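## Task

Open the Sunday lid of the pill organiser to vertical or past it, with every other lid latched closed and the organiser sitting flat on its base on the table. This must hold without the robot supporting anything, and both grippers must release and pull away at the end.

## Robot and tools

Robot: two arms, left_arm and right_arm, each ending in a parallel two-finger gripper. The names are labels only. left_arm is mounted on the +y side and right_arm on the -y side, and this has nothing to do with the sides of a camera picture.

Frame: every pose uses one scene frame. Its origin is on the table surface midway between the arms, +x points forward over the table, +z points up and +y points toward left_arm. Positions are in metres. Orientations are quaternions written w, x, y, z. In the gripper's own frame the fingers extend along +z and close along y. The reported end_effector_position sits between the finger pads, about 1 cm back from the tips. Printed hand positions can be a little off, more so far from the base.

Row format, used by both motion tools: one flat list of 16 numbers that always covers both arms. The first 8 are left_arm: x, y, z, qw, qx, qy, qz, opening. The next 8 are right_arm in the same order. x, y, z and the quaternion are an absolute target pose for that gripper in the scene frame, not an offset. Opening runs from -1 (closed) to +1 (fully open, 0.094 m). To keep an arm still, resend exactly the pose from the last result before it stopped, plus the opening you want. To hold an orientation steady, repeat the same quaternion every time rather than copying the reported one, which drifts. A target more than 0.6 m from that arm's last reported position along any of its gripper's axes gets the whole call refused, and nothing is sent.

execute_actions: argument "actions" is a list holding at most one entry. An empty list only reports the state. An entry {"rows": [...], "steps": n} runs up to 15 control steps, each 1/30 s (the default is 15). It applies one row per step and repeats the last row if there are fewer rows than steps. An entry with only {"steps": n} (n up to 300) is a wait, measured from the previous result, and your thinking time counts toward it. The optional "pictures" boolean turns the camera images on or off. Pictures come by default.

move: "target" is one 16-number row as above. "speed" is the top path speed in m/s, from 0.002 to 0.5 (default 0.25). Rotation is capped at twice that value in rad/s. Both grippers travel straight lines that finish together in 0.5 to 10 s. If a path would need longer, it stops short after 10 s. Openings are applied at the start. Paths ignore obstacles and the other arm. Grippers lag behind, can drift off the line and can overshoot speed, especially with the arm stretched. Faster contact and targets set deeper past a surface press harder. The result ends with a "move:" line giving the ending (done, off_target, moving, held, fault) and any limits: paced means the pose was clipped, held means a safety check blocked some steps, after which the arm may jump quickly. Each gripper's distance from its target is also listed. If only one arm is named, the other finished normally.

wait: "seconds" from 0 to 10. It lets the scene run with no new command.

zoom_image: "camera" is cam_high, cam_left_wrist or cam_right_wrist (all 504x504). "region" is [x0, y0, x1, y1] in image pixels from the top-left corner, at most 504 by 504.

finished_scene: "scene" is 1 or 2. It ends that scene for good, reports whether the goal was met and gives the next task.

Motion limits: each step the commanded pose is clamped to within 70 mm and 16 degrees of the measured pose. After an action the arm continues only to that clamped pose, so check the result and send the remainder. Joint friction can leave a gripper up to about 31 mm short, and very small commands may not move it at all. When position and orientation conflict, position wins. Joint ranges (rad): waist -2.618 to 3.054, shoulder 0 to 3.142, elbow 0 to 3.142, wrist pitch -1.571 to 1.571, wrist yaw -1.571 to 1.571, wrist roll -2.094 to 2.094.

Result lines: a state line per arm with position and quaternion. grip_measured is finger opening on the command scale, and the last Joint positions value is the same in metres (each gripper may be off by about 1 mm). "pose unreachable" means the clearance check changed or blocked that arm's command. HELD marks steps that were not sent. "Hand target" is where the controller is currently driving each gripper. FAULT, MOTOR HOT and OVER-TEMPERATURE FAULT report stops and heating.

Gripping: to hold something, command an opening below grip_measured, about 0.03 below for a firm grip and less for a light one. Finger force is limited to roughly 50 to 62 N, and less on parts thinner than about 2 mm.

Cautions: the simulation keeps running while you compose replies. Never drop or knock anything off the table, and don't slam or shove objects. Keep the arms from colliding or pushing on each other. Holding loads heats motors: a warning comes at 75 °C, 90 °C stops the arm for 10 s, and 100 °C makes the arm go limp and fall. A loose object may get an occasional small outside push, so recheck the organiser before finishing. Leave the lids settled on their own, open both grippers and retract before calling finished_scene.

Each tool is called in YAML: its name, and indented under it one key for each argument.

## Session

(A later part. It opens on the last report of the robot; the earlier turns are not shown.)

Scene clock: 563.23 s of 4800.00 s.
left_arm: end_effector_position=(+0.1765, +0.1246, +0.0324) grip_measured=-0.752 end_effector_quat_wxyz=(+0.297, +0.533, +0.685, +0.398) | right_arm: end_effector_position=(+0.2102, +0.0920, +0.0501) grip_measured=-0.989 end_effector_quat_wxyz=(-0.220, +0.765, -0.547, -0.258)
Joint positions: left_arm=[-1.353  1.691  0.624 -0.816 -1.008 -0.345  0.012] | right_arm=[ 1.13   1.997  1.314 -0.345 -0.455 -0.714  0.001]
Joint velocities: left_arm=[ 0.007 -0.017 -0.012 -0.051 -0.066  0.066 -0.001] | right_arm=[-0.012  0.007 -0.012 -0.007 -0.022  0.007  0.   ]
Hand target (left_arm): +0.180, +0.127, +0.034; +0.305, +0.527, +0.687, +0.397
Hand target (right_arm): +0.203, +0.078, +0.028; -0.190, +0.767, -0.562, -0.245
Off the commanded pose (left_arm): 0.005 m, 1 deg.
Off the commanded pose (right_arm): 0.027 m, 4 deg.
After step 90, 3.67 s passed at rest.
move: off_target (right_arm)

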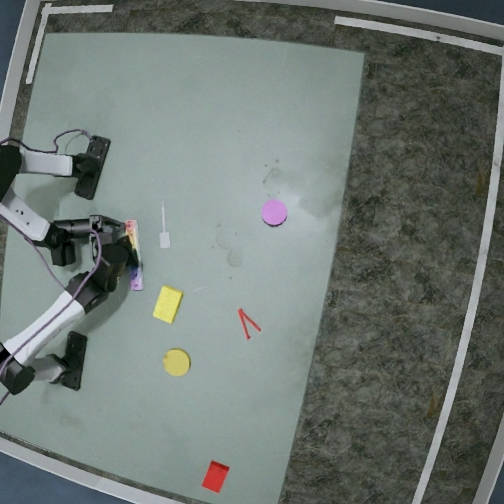

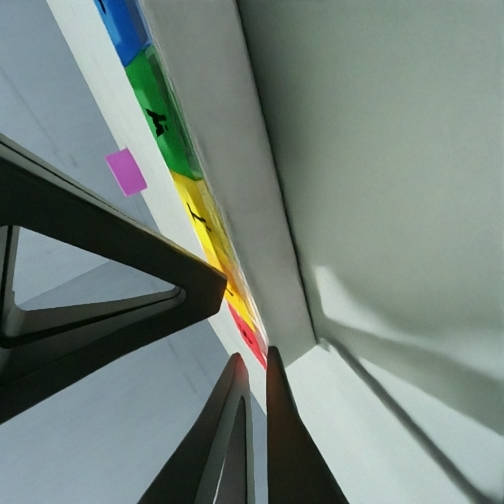

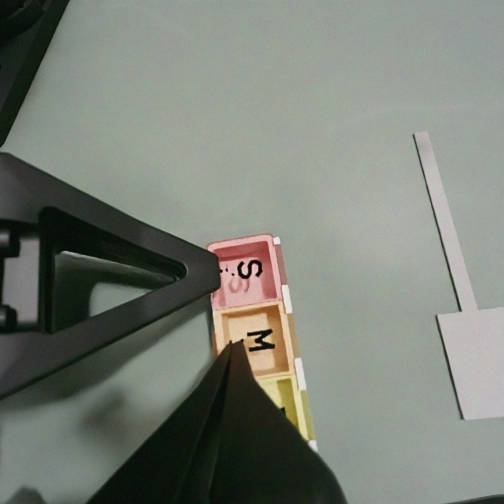

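move:
  target: [0.184,0.126,0.048,0.305,0.527,0.686,0.397,-0.75,0.203,0.078,0.026,0.19,-0.766,0.562,0.245,-1]
  speed: 0.02

zoom_image:
  camera: "cam_left_wrist"
  region: [170, 230, 370, 400]

Scene clock: 583.33 s of 4800.00 s.
left_arm: end_effector_position=(+0.1817, +0.1236, +0.0427) grip_measured=-0.752 end_effector_quat_wxyz=(+0.306, +0.529, +0.686, +0.394) | right_arm: end_effector_position=(+0.2101, +0.0919, +0.0494) grip_measured=-0.989 end_effector_quat_wxyz=(-0.221, +0.765, -0.547, -0.259)
Joint positions: left_arm=[-1.332  1.638  0.624 -0.816 -1.024 -0.305  0.012] | right_arm=[ 1.13   1.997  1.309 -0.339 -0.455 -0.714  0.001]
Joint velocities: left_arm=[-0.002  0.012  0.002  0.037  0.007 -0.007  0.   ] | right_arm=[-0.012  0.022 -0.002  0.022 -0.037  0.051 -0.   ]
Hand target (left_arm): +0.184, +0.126, +0.047; +0.305, +0.528, +0.686, +0.397
Hand target (right_arm): +0.203, +0.078, +0.026; -0.190, +0.767, -0.562, -0.245
Off the commanded pose (left_arm): 0.006 m, 0 deg.
Off the commanded pose (right_arm): 0.028 m, 4 deg.
After step 90, 15.07 s passed at rest.
move: off_target (right_arm)

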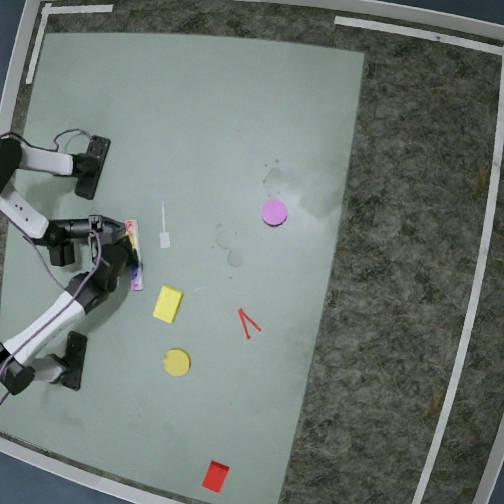

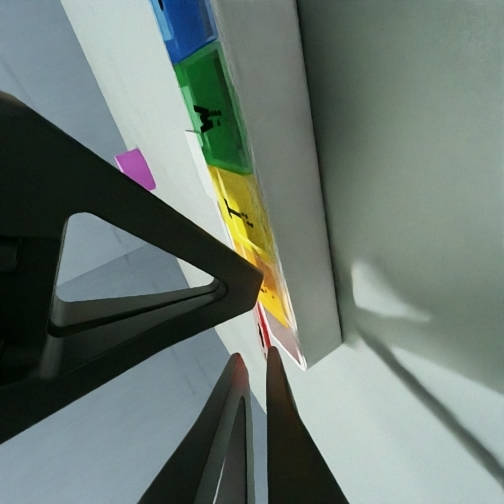

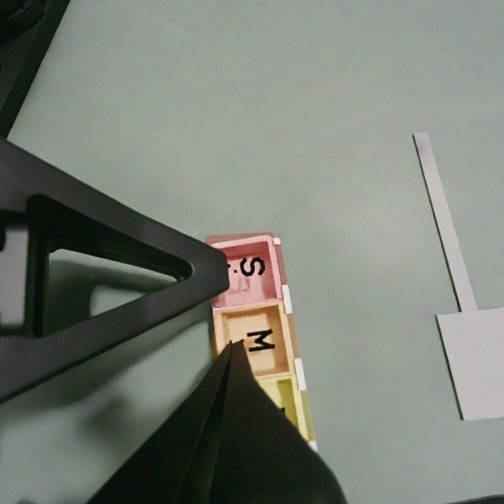

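Region (170, 230, 370, 400) of cam_left_wrist's 504x504 image, scaled by 2.520, with more detail than that image has; it fills the top 428 rows of this view, and the rest is white.

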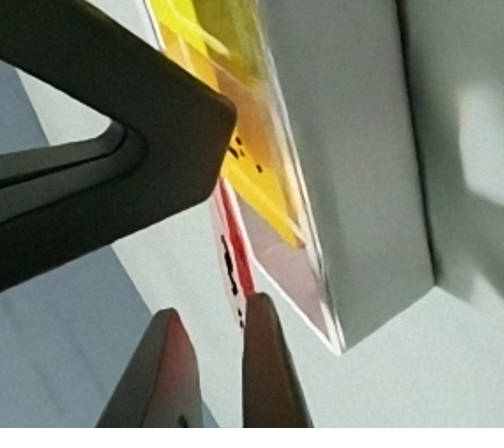

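move:
  target: [0.189,0.128,0.060,0.305,0.527,0.686,0.397,-0.7,0.205,0.082,0.034,0.19,-0.766,0.562,0.245,-1]
  speed: 0.025

Scene clock: 604.10 s of 4800.00 s.
left_arm: end_effector_position=(+0.1865, +0.1274, +0.0535) grip_measured=-0.702 end_effector_quat_wxyz=(+0.304, +0.530, +0.686, +0.395) | right_arm: end_effector_position=(+0.2101, +0.0923, +0.0502) grip_measured=-0.989 end_effector_quat_wxyz=(-0.222, +0.765, -0.546, -0.259)
Joint positions: left_arm=[-1.306  1.58   0.624 -0.838 -1.03  -0.256  0.014] | right_arm=[ 1.13   1.996  1.309 -0.337 -0.456 -0.714  0.001]
Joint velocities: left_arm=[ 0.022 -0.002  0.002  0.007  0.007  0.007  0.   ] | right_arm=[ 0.002 -0.002  0.012  0.037  0.051  0.022  0.001]
Hand target (left_arm): +0.189, +0.128, +0.059; +0.305, +0.527, +0.686, +0.397
Hand target (right_arm): +0.205, +0.082, +0.034; -0.191, +0.767, -0.562, -0.245
Off the commanded pose (left_arm): 0.007 m, 0 deg.
Off the commanded pose (right_arm): 0.020 m, 4 deg.
After step 90, 16.07 s passed at rest.
move: off_target (right_arm)

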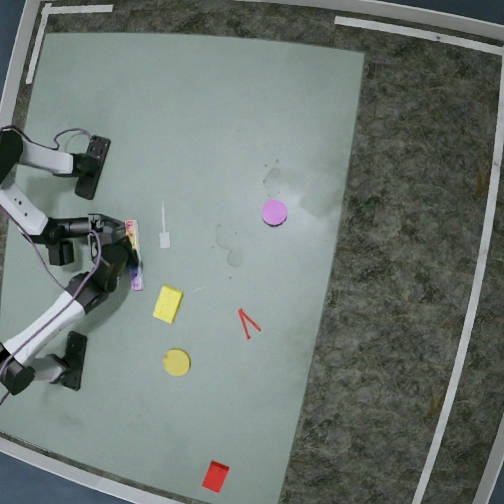

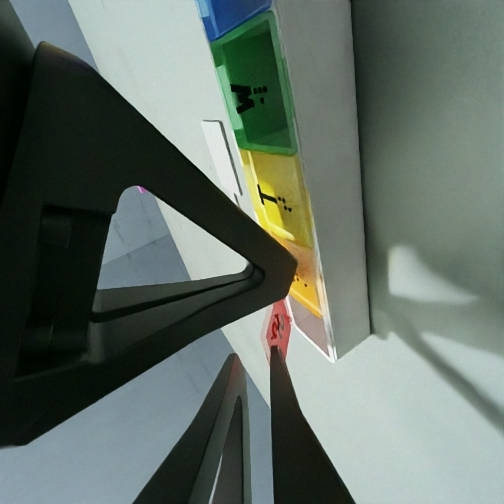

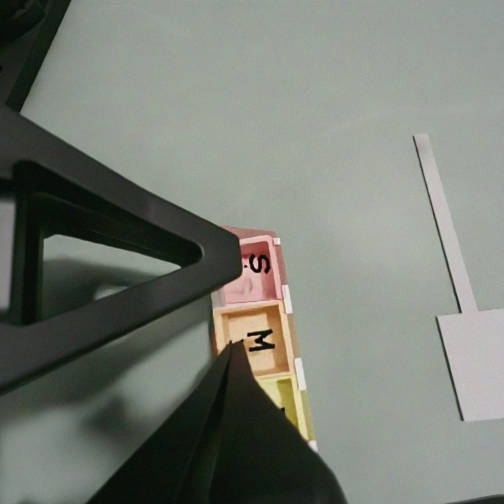

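zoom_image:
  camera: "cam_left_wrist"
  region: [200, 240, 400, 410]

Region (200, 240, 400, 410) of cam_left_wrist's 504x504 image, scaled by 2.520, with more detail than that image has; it fills the top 428 rows of this view, and the rest is white.

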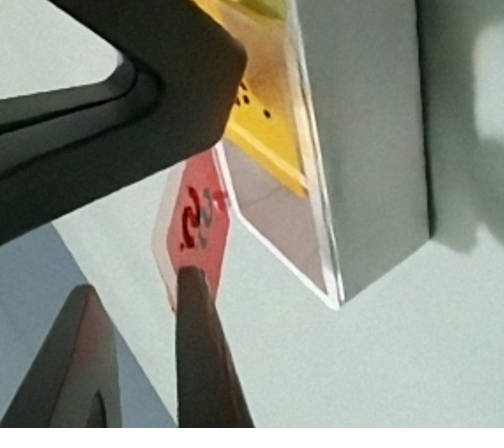

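move:
  target: [0.212,0.135,0.062,0.305,0.527,0.686,0.397,-0.7,0.205,0.082,0.034,0.19,-0.766,0.562,0.245,-1]
  speed: 0.03

Scene clock: 624.03 s of 4800.00 s.
left_arm: end_effector_position=(+0.2044, +0.1285, +0.0581) grip_measured=-0.702 end_effector_quat_wxyz=(+0.289, +0.552, +0.675, +0.394) | right_arm: end_effector_position=(+0.2142, +0.0931, +0.0500) grip_measured=-0.989 end_effector_quat_wxyz=(-0.229, +0.764, -0.548, -0.250)
Joint positions: left_arm=[-1.205  1.503  0.6   -0.712 -1.021 -0.     0.014] | right_arm=[ 1.13   1.996  1.309 -0.327 -0.436 -0.714  0.001]
Joint velocities: left_arm=[ 0.002 -0.022 -0.012  0.066 -0.022  0.081 -0.001] | right_arm=[-0.017 -0.007 -0.007 -0.007  0.007  0.051  0.   ]
Hand target (left_arm): +0.211, +0.135, +0.061; +0.305, +0.528, +0.687, +0.396
Hand target (right_arm): +0.205, +0.082, +0.034; -0.191, +0.767, -0.562, -0.245
Off the commanded pose (left_arm): 0.011 m, 4 deg.
Off the commanded pose (right_arm): 0.022 m, 5 deg.
After step 90, 15.40 s passed at rest.
move: off_target (left_arm, right_arm)

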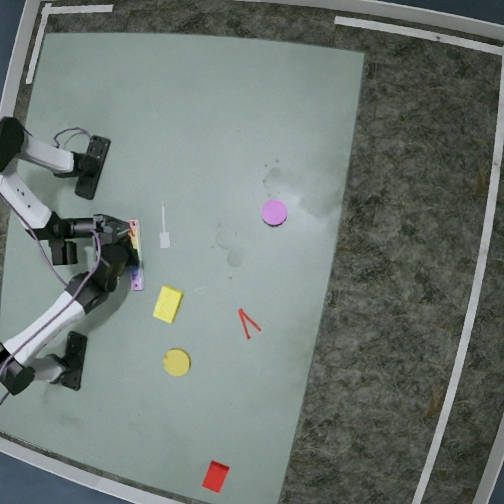

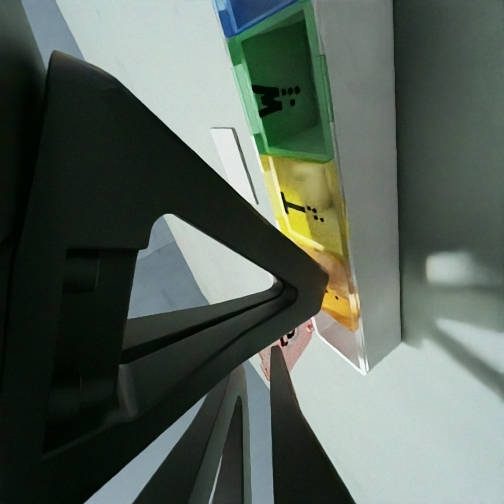

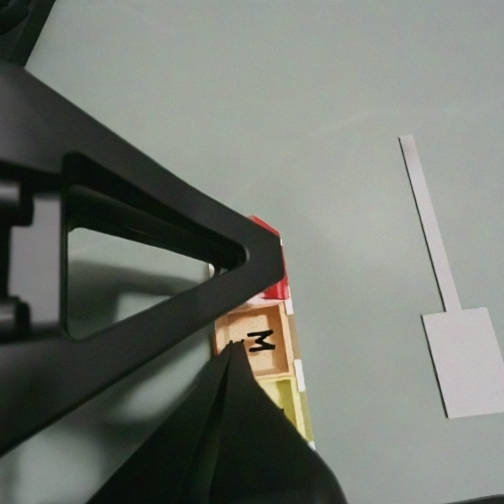

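move:
  target: [0.206,0.130,0.060,0.295,0.545,0.68,0.395,-0.7,0.226,0.045,0.062,0.19,-0.766,0.562,0.245,-1]
  speed: 0.06

Scene clock: 631.57 s of 4800.00 s.
left_arm: end_effector_position=(+0.2053, +0.1279, +0.0583) grip_measured=-0.702 end_effector_quat_wxyz=(+0.293, +0.548, +0.678, +0.393) | right_arm: end_effector_position=(+0.2283, +0.0509, +0.0590) grip_measured=-0.989 end_effector_quat_wxyz=(-0.194, +0.767, -0.563, -0.240)
Joint positions: left_arm=[-1.202  1.503  0.6   -0.704 -1.024 -0.003  0.014] | right_arm=[ 1.048  1.926  1.295 -0.494 -0.459 -0.794  0.001]
Joint velocities: left_arm=[-0.007  0.007 -0.012  0.051 -0.051 -0.037 -0.001] | right_arm=[-0.017  0.007  0.007 -0.051 -0.037  0.051 -0.001]
Hand target (left_arm): +0.206, +0.130, +0.060; +0.295, +0.544, +0.679, +0.395
Hand target (right_arm): +0.226, +0.045, +0.061; -0.190, +0.767, -0.562, -0.243
Off the commanded pose (left_arm): 0.003 m, 1 deg.
Off the commanded pose (right_arm): 0.007 m, 1 deg.
After step 90, 3.23 s passed at rest.
move: done

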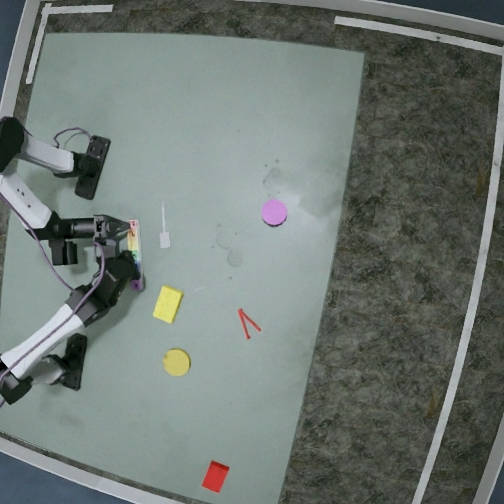

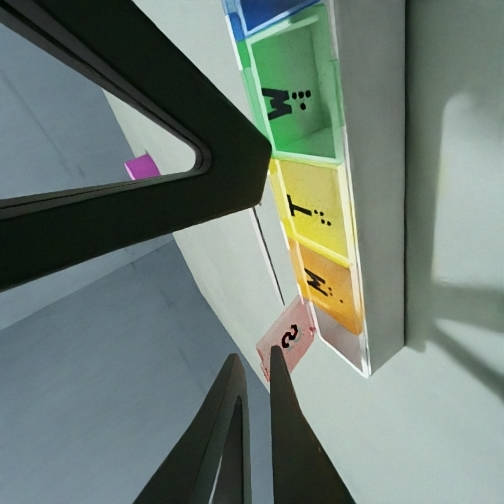

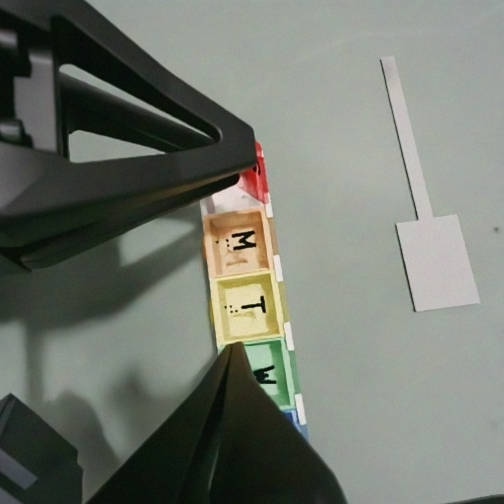

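move:
  target: [0.230,0.138,0.058,0.305,0.527,0.686,0.397,-0.7,0.228,0.047,0.040,0.19,-0.766,0.562,0.245,-1]
  speed: 0.03

Scene clock: 637.93 s of 4800.00 s.
left_arm: end_effector_position=(+0.2288, +0.1309, +0.0579) grip_measured=-0.702 end_effector_quat_wxyz=(+0.304, +0.531, +0.686, +0.394) | right_arm: end_effector_position=(+0.2280, +0.0520, +0.0494) grip_measured=-0.989 end_effector_quat_wxyz=(-0.195, +0.767, -0.561, -0.243)
Joint positions: left_arm=[-1.093  1.479  0.56  -0.511 -1.036  0.165  0.014] | right_arm=[ 1.048  1.944  1.275 -0.455 -0.465 -0.795  0.001]
Joint velocities: left_arm=[ 0.007 -0.022 -0.017  0.007 -0.081 -0.037  0.   ] | right_arm=[-0.017  0.002 -0.017 -0.022 -0.037 -0.037 -0.   ]
Hand target (left_arm): +0.229, +0.137, +0.057; +0.305, +0.528, +0.686, +0.396
Hand target (right_arm): +0.228, +0.047, +0.040; -0.190, +0.767, -0.563, -0.245
Off the commanded pose (left_arm): 0.007 m, 1 deg.
Off the commanded pose (right_arm): 0.011 m, 1 deg.
After step 90, 2.03 s passed at rest.
move: off_target (right_arm)

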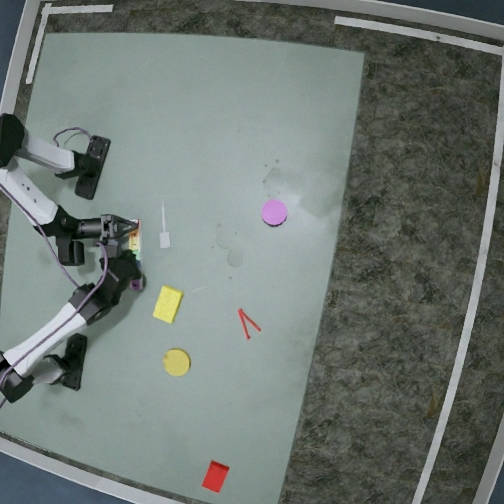

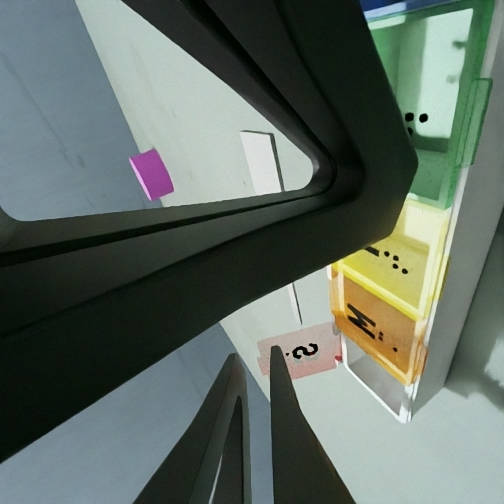

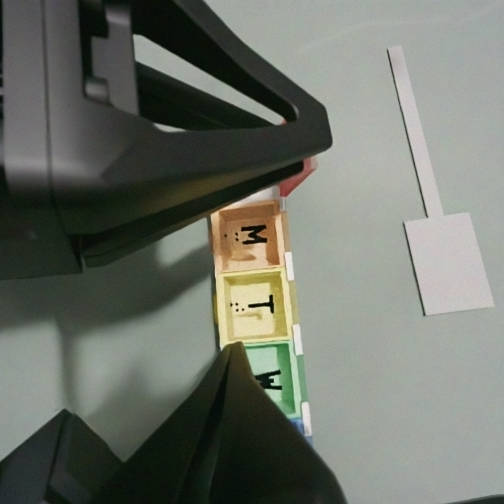

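move:
  target: [0.185,0.124,0.080,0.305,0.527,0.686,0.397,-0.7,0.245,0.0,0.09,0.19,-0.766,0.562,0.245,-1]
  speed: 0.08

move:
  target: [0.17,0.24,0.15,0.305,0.527,0.686,0.397,-0.7,0.26,-0.12,0.14,0.19,-0.766,0.562,0.245,-1]
  speed: 0.3

Scene clock: 646.23 s of 4800.00 s.
left_arm: end_effector_position=(+0.1881, +0.1279, +0.0826) grip_measured=-0.702 end_effector_quat_wxyz=(+0.312, +0.520, +0.690, +0.395) | right_arm: end_effector_position=(+0.2477, +0.0044, +0.0885) grip_measured=-0.989 end_effector_quat_wxyz=(-0.194, +0.767, -0.563, -0.239)
Joint positions: left_arm=[-1.302  1.499  0.683 -0.977 -1.041 -0.279  0.014] | right_arm=[ 0.929  1.811  1.275 -0.648 -0.505 -0.92   0.001]
Joint velocities: left_arm=[ 0.007  0.002  0.007 -0.022 -0.022 -0.066  0.001] | right_arm=[-0.022 -0.012 -0.002 -0.037 -0.022 -0.051  0.   ]
Hand target (left_arm): +0.186, +0.125, +0.081; +0.305, +0.526, +0.686, +0.399
Hand target (right_arm): +0.245, -0.001, +0.089; -0.190, +0.767, -0.562, -0.243
Off the commanded pose (left_arm): 0.006 m, 1 deg.
Off the commanded pose (right_arm): 0.005 m, 1 deg.
After step 90, 3.83 s passed at rest.
move: done

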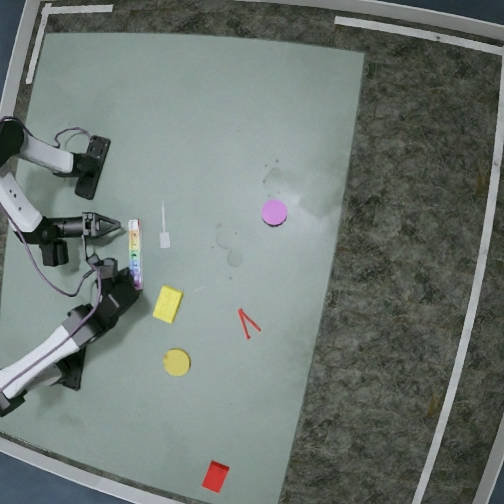

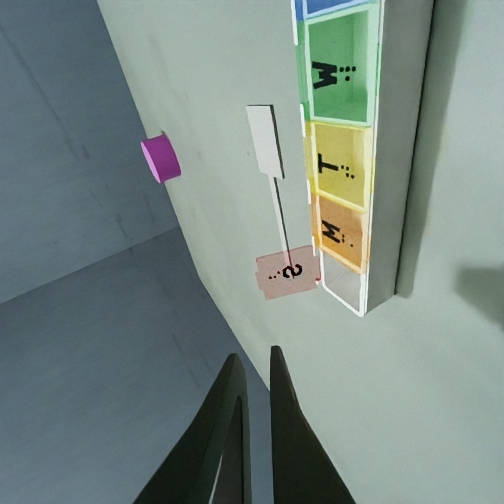

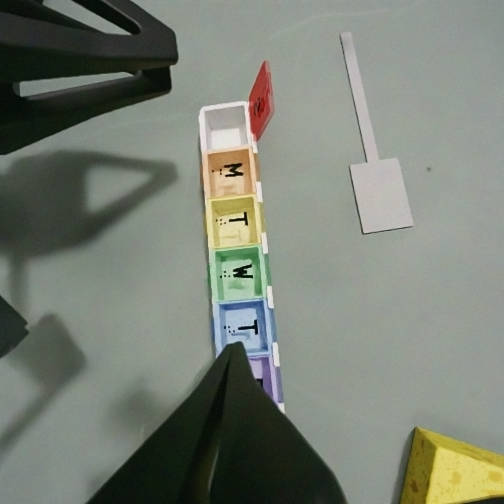

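Scene clock: 647.70 s of 4800.00 s.
left_arm: end_effector_position=(+0.1714, +0.2399, +0.1480) grip_measured=-0.702 end_effector_quat_wxyz=(+0.313, +0.522, +0.688, +0.396) | right_arm: end_effector_position=(+0.2601, -0.1221, +0.1345) grip_measured=-0.989 end_effector_quat_wxyz=(-0.186, +0.769, -0.565, -0.235)
Joint positions: left_arm=[-1.333  0.872  0.584 -1.55  -1.038 -0.328  0.014] | right_arm=[ 0.6    1.565  1.209 -1.038 -0.586 -1.294  0.001]
Joint velocities: left_arm=[-0.022 -0.002  0.007 -0.139  0.022 -0.066 -0.001] | right_arm=[ 0.012 -0.002 -0.007 -0.022  0.037  0.037  0.   ]
Hand target (left_arm): +0.170, +0.239, +0.149; +0.305, +0.527, +0.686, +0.398
Hand target (right_arm): +0.259, -0.123, +0.137; -0.187, +0.769, -0.563, -0.239
Off the commanded pose (left_arm): 0.002 m, 1 deg.
Off the commanded pose (right_arm): 0.006 m, 1 deg.
move: done

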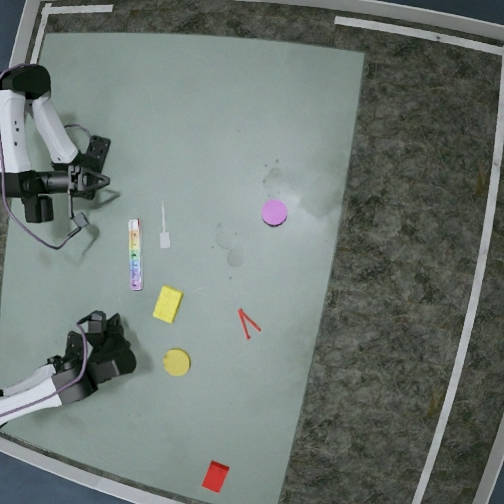

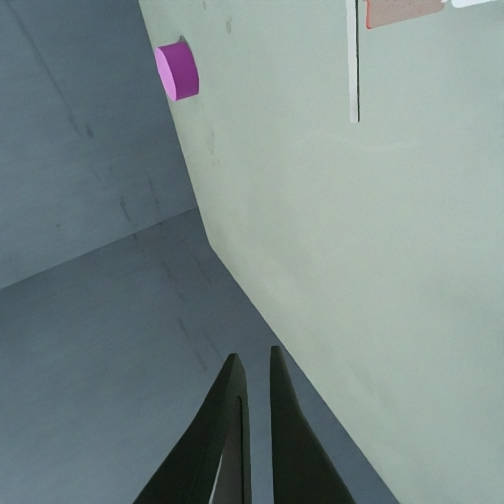

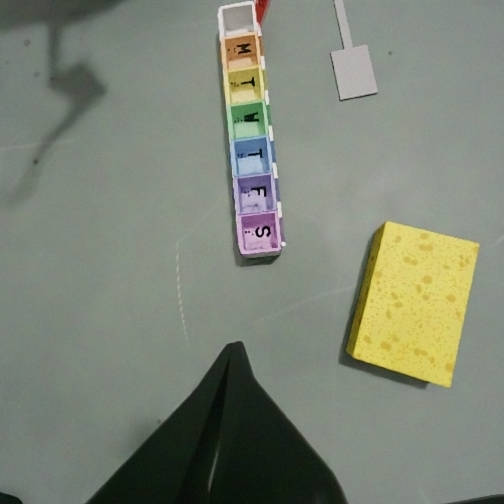

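zoom_image:
  camera: "cam_right_wrist"
  region: [190, 0, 330, 270]

zoom_image:
  camera: "cam_high"
  region: [100, 205, 180, 300]

Region (190, 0, 330, 270) of cam_right_wrist's 504x504 image, scaled by 1.867, with more detail than that image has; it fills the left 261 columns of this view, and the rest is white.

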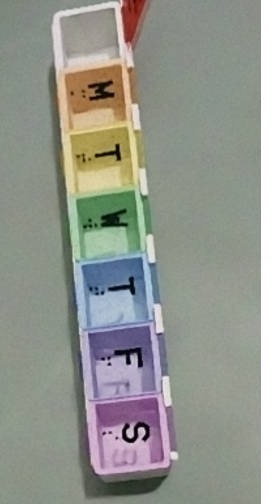

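Region (100, 205, 180, 300) of cam_high's 504x504 image, scaled by 5.305, with more detail than that image has; it fills the left 424 columns of this view, and the rest is white.

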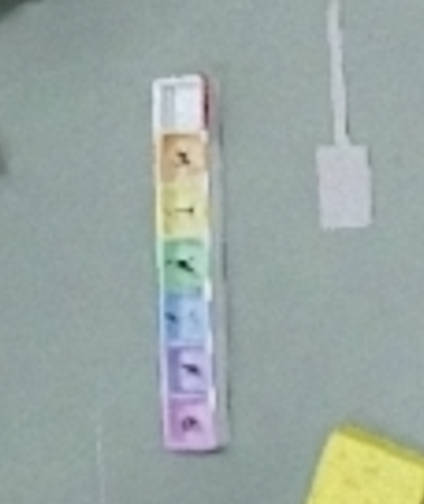

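move:
  target: [0.17,0.24,0.15,0.305,0.527,0.686,0.397,-0.7,0.250,-0.048,0.065,0.19,-0.766,0.562,0.245,-1]
  speed: 0.2

Scene clock: 680.70 s of 4800.00 s.
left_arm: end_effector_position=(+0.1713, +0.2405, +0.1481) grip_measured=-0.702 end_effector_quat_wxyz=(+0.313, +0.521, +0.688, +0.396) | right_arm: end_effector_position=(+0.2528, -0.0461, +0.0713) grip_measured=-0.989 end_effector_quat_wxyz=(-0.193, +0.765, -0.560, -0.251)
Joint positions: left_arm=[-1.333  0.872  0.584 -1.555 -1.037 -0.333  0.014] | right_arm=[ 0.801  1.738  1.113 -0.632 -0.574 -1.057  0.001]
Joint velocities: left_arm=[-0.007 -0.007 -0.002  0.051 -0.007  0.066  0.   ] | right_arm=[ 0.002 -0.012 -0.017  0.037 -0.066  0.022 -0.   ]
Hand target (left_arm): +0.170, +0.240, +0.150; +0.305, +0.527, +0.686, +0.397
Hand target (right_arm): +0.251, -0.046, +0.066; -0.192, +0.765, -0.562, -0.249
Off the commanded pose (left_arm): 0.002 m, 1 deg.
Off the commanded pose (right_arm): 0.007 m, 1 deg.
After step 90, 28.80 s passed at rest.
move: done

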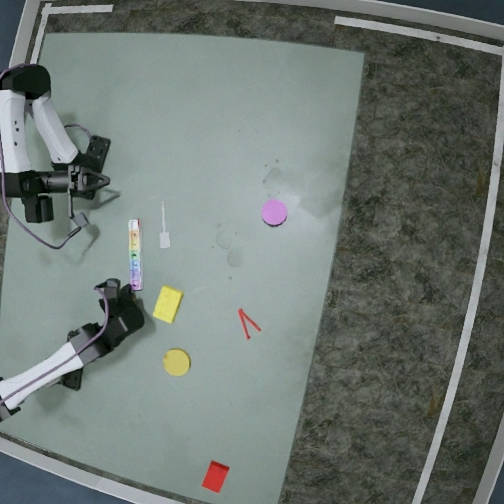

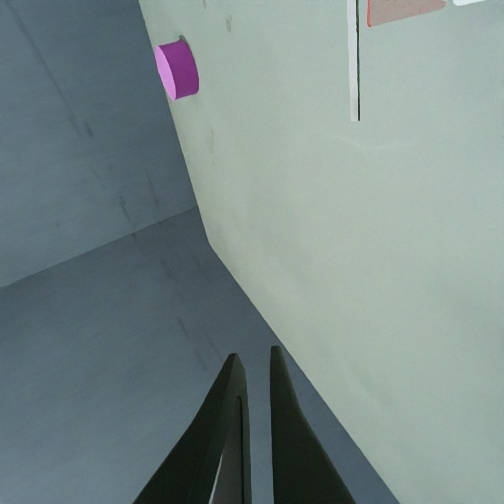

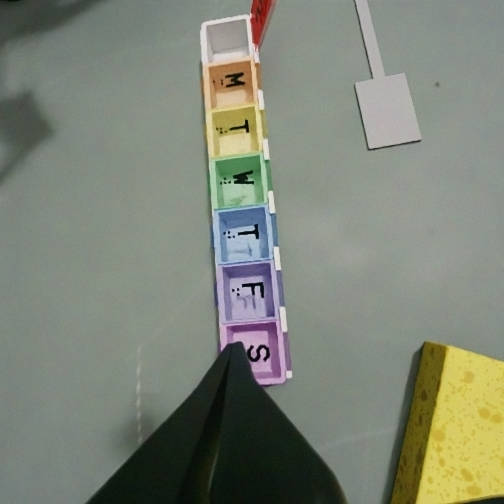

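move:
  target: [0.17,0.24,0.15,0.305,0.527,0.686,0.397,-0.7,0.253,-0.049,0.036,0.19,-0.766,0.562,0.245,-1]
  speed: 0.05

move:
  target: [0.17,0.24,0.15,0.305,0.527,0.686,0.397,-0.7,0.249,-0.030,0.066,0.19,-0.766,0.562,0.245,-1]
  speed: 0.08

Scene clock: 687.13 s of 4800.00 s.
left_arm: end_effector_position=(+0.1713, +0.2405, +0.1481) grip_measured=-0.702 end_effector_quat_wxyz=(+0.313, +0.521, +0.688, +0.396) | right_arm: end_effector_position=(+0.2535, -0.0456, +0.0462) grip_measured=-0.989 end_effector_quat_wxyz=(-0.195, +0.765, -0.560, -0.251)
Joint positions: left_arm=[-1.333  0.872  0.584 -1.555 -1.037 -0.333  0.014] | right_arm=[ 0.801  1.78   1.053 -0.526 -0.573 -1.056  0.001]
Joint velocities: left_arm=[ 0.017  0.007 -0.017 -0.066 -0.066 -0.051  0.001] | right_arm=[-0.017 -0.007  0.002  0.066  0.037 -0.022 -0.001]
Hand target (left_arm): +0.170, +0.240, +0.150; +0.305, +0.527, +0.686, +0.397
Hand target (right_arm): +0.253, -0.049, +0.036; -0.190, +0.767, -0.562, -0.245
Off the commanded pose (left_arm): 0.002 m, 1 deg.
Off the commanded pose (right_arm): 0.011 m, 1 deg.
After step 90, 2.40 s passed at rest.
move: off_target (right_arm)

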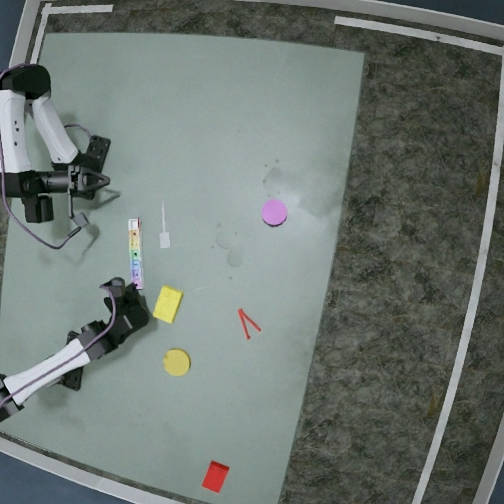

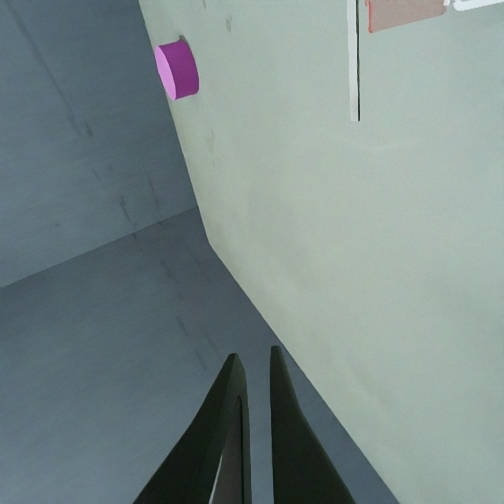

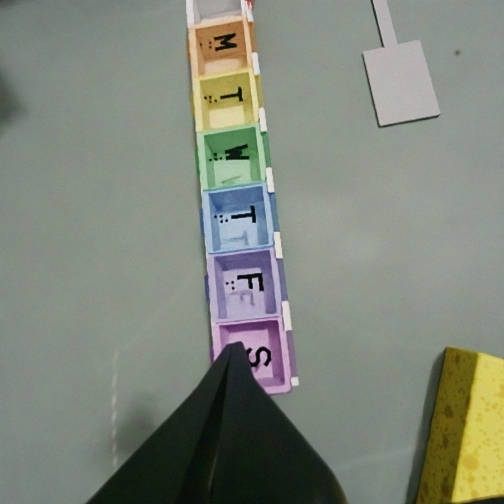

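Scene clock: 688.03 s of 4800.00 s.
left_arm: end_effector_position=(+0.1713, +0.2405, +0.1481) grip_measured=-0.702 end_effector_quat_wxyz=(+0.313, +0.521, +0.688, +0.396) | right_arm: end_effector_position=(+0.2469, -0.0340, +0.0571) grip_measured=-0.989 end_effector_quat_wxyz=(-0.184, +0.766, -0.563, -0.250)
Joint positions: left_arm=[-1.333  0.872  0.584 -1.555 -1.037 -0.333  0.014] | right_arm=[ 0.844  1.78   1.108 -0.579 -0.555 -1.011  0.001]
Joint velocities: left_arm=[ 0.007  0.027  0.002 -0.066 -0.007  0.037 -0.001] | right_arm=[ 0.007  0.002 -0.002 -0.022 -0.051  0.022  0.   ]
Hand target (left_arm): +0.170, +0.240, +0.150; +0.305, +0.527, +0.686, +0.397
Hand target (right_arm): +0.248, -0.030, +0.066; -0.191, +0.766, -0.562, -0.246
Off the commanded pose (left_arm): 0.002 m, 1 deg.
Off the commanded pose (right_arm): 0.010 m, 1 deg.
move: done

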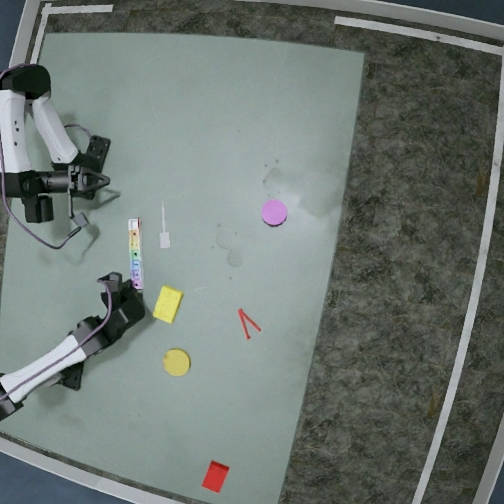

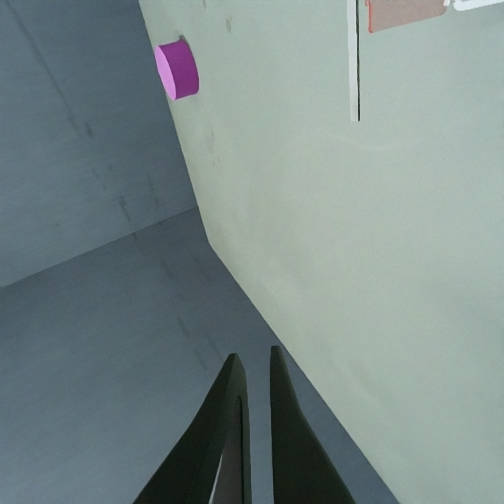

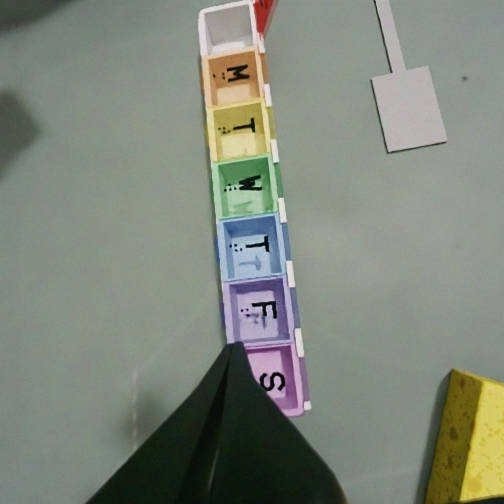

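move:
  target: [0.17,0.24,0.15,0.305,0.527,0.686,0.397,-0.7,0.245,-0.036,0.11,0.19,-0.766,0.562,0.245,-1]
  speed: 0.15

move:
  target: [0.17,0.24,0.15,0.305,0.527,0.686,0.397,-0.7,0.2,-0.22,0.16,0.19,-0.766,0.562,0.245,-1]

Scene clock: 704.43 s of 4800.00 s.
left_arm: end_effector_position=(+0.1713, +0.2405, +0.1481) grip_measured=-0.702 end_effector_quat_wxyz=(+0.313, +0.521, +0.688, +0.396) | right_arm: end_effector_position=(+0.2427, -0.0382, +0.1030) grip_measured=-0.989 end_effector_quat_wxyz=(-0.186, +0.766, -0.563, -0.249)
Joint positions: left_arm=[-1.333  0.872  0.584 -1.555 -1.037 -0.333  0.014] | right_arm=[ 0.844  1.696  1.201 -0.753 -0.554 -1.01   0.001]
Joint velocities: left_arm=[-0.007  0.012 -0.017 -0.022 -0.007  0.037  0.   ] | right_arm=[ 0.002  0.017 -0.012 -0.022  0.022  0.037  0.002]
Hand target (left_arm): +0.170, +0.240, +0.150; +0.305, +0.527, +0.686, +0.397
Hand target (right_arm): +0.244, -0.037, +0.110; -0.191, +0.766, -0.562, -0.245
Off the commanded pose (left_arm): 0.002 m, 1 deg.
Off the commanded pose (right_arm): 0.008 m, 1 deg.
After step 90, 12.37 s passed at rest.
move: done

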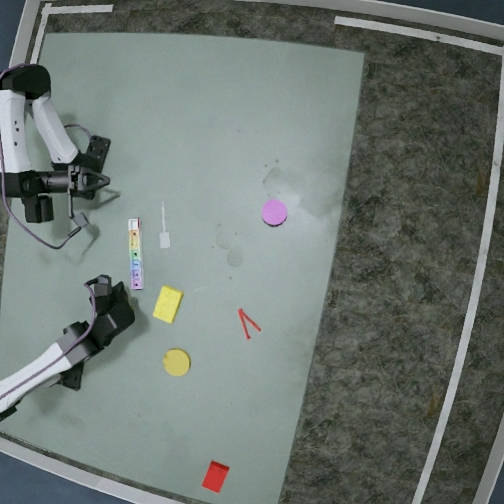

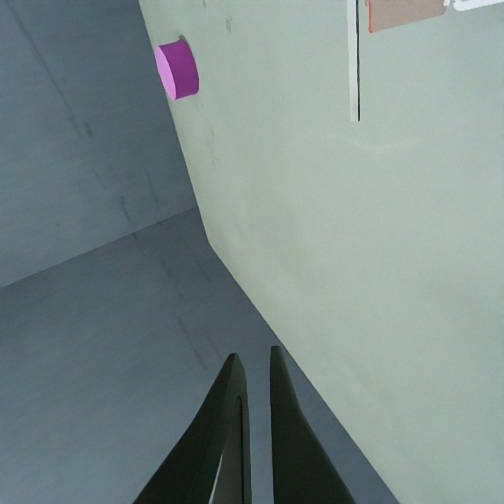

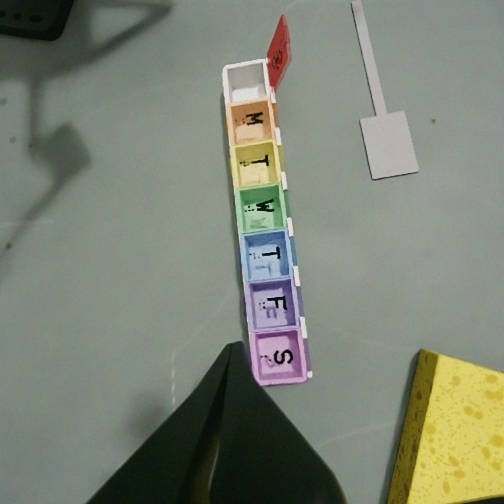

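Scene clock: 705.97 s of 4800.00 s.
left_arm: end_effector_position=(+0.1713, +0.2405, +0.1481) grip_measured=-0.702 end_effector_quat_wxyz=(+0.313, +0.521, +0.688, +0.396) | right_arm: end_effector_position=(+0.1989, -0.2228, +0.1531) grip_measured=-0.989 end_effector_quat_wxyz=(-0.182, +0.771, -0.564, -0.234)
Joint positions: left_arm=[-1.333  0.872  0.584 -1.555 -1.037 -0.333  0.014] | right_arm=[ 0.301  1.256  1.032 -1.381 -0.601 -1.661  0.001]
Joint velocities: left_arm=[-0.002 -0.012  0.012 -0.051 -0.022 -0.022  0.   ] | right_arm=[ 0.007 -0.002 -0.002 -0.066 -0.066 -0.051  0.   ]
Hand target (left_arm): +0.170, +0.240, +0.150; +0.305, +0.527, +0.686, +0.397
Hand target (right_arm): +0.198, -0.224, +0.156; -0.183, +0.770, -0.564, -0.237
Off the commanded pose (left_arm): 0.002 m, 1 deg.
Off the commanded pose (right_arm): 0.008 m, 2 deg.
move: done

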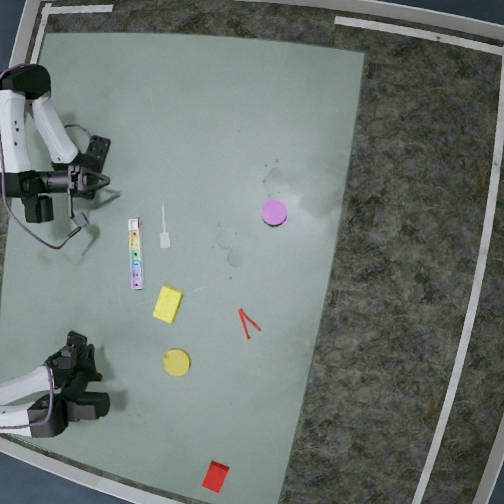

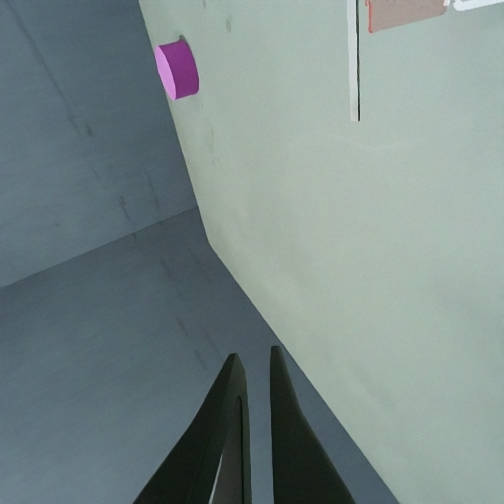

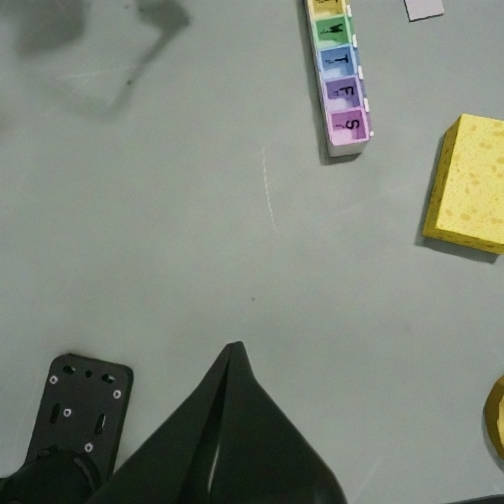

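zoom_image:
  camera: "cam_right_wrist"
  region: [270,0,420,170]

zoom_image:
  camera: "cam_high"
  region: [100,200,180,300]

Region (270, 0, 420, 170) of cam_right_wrist's 504x504 image, scaled by 2.965, with more detail than that image has; it fills the left 445 columns of this view, and the rest is white.

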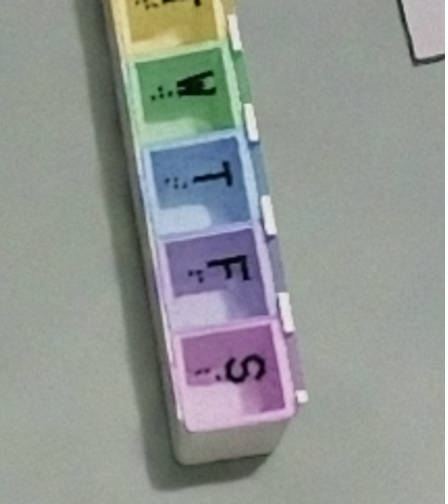

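Region (100, 200, 180, 300) of cam_high's 504x504 image, scaled by 5.040, with more detail than that image has; it fills the left 403 columns of this view, and the rest is white.

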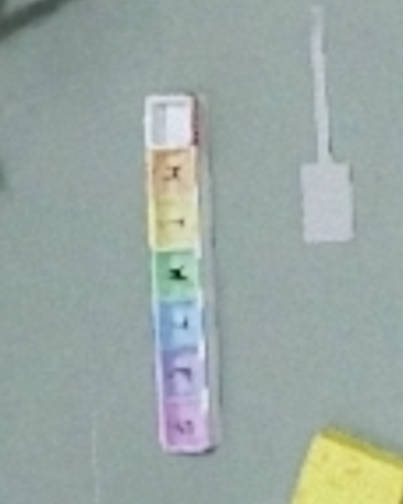

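finished_scene:
  scene: 1

The scene is finished: the task was done.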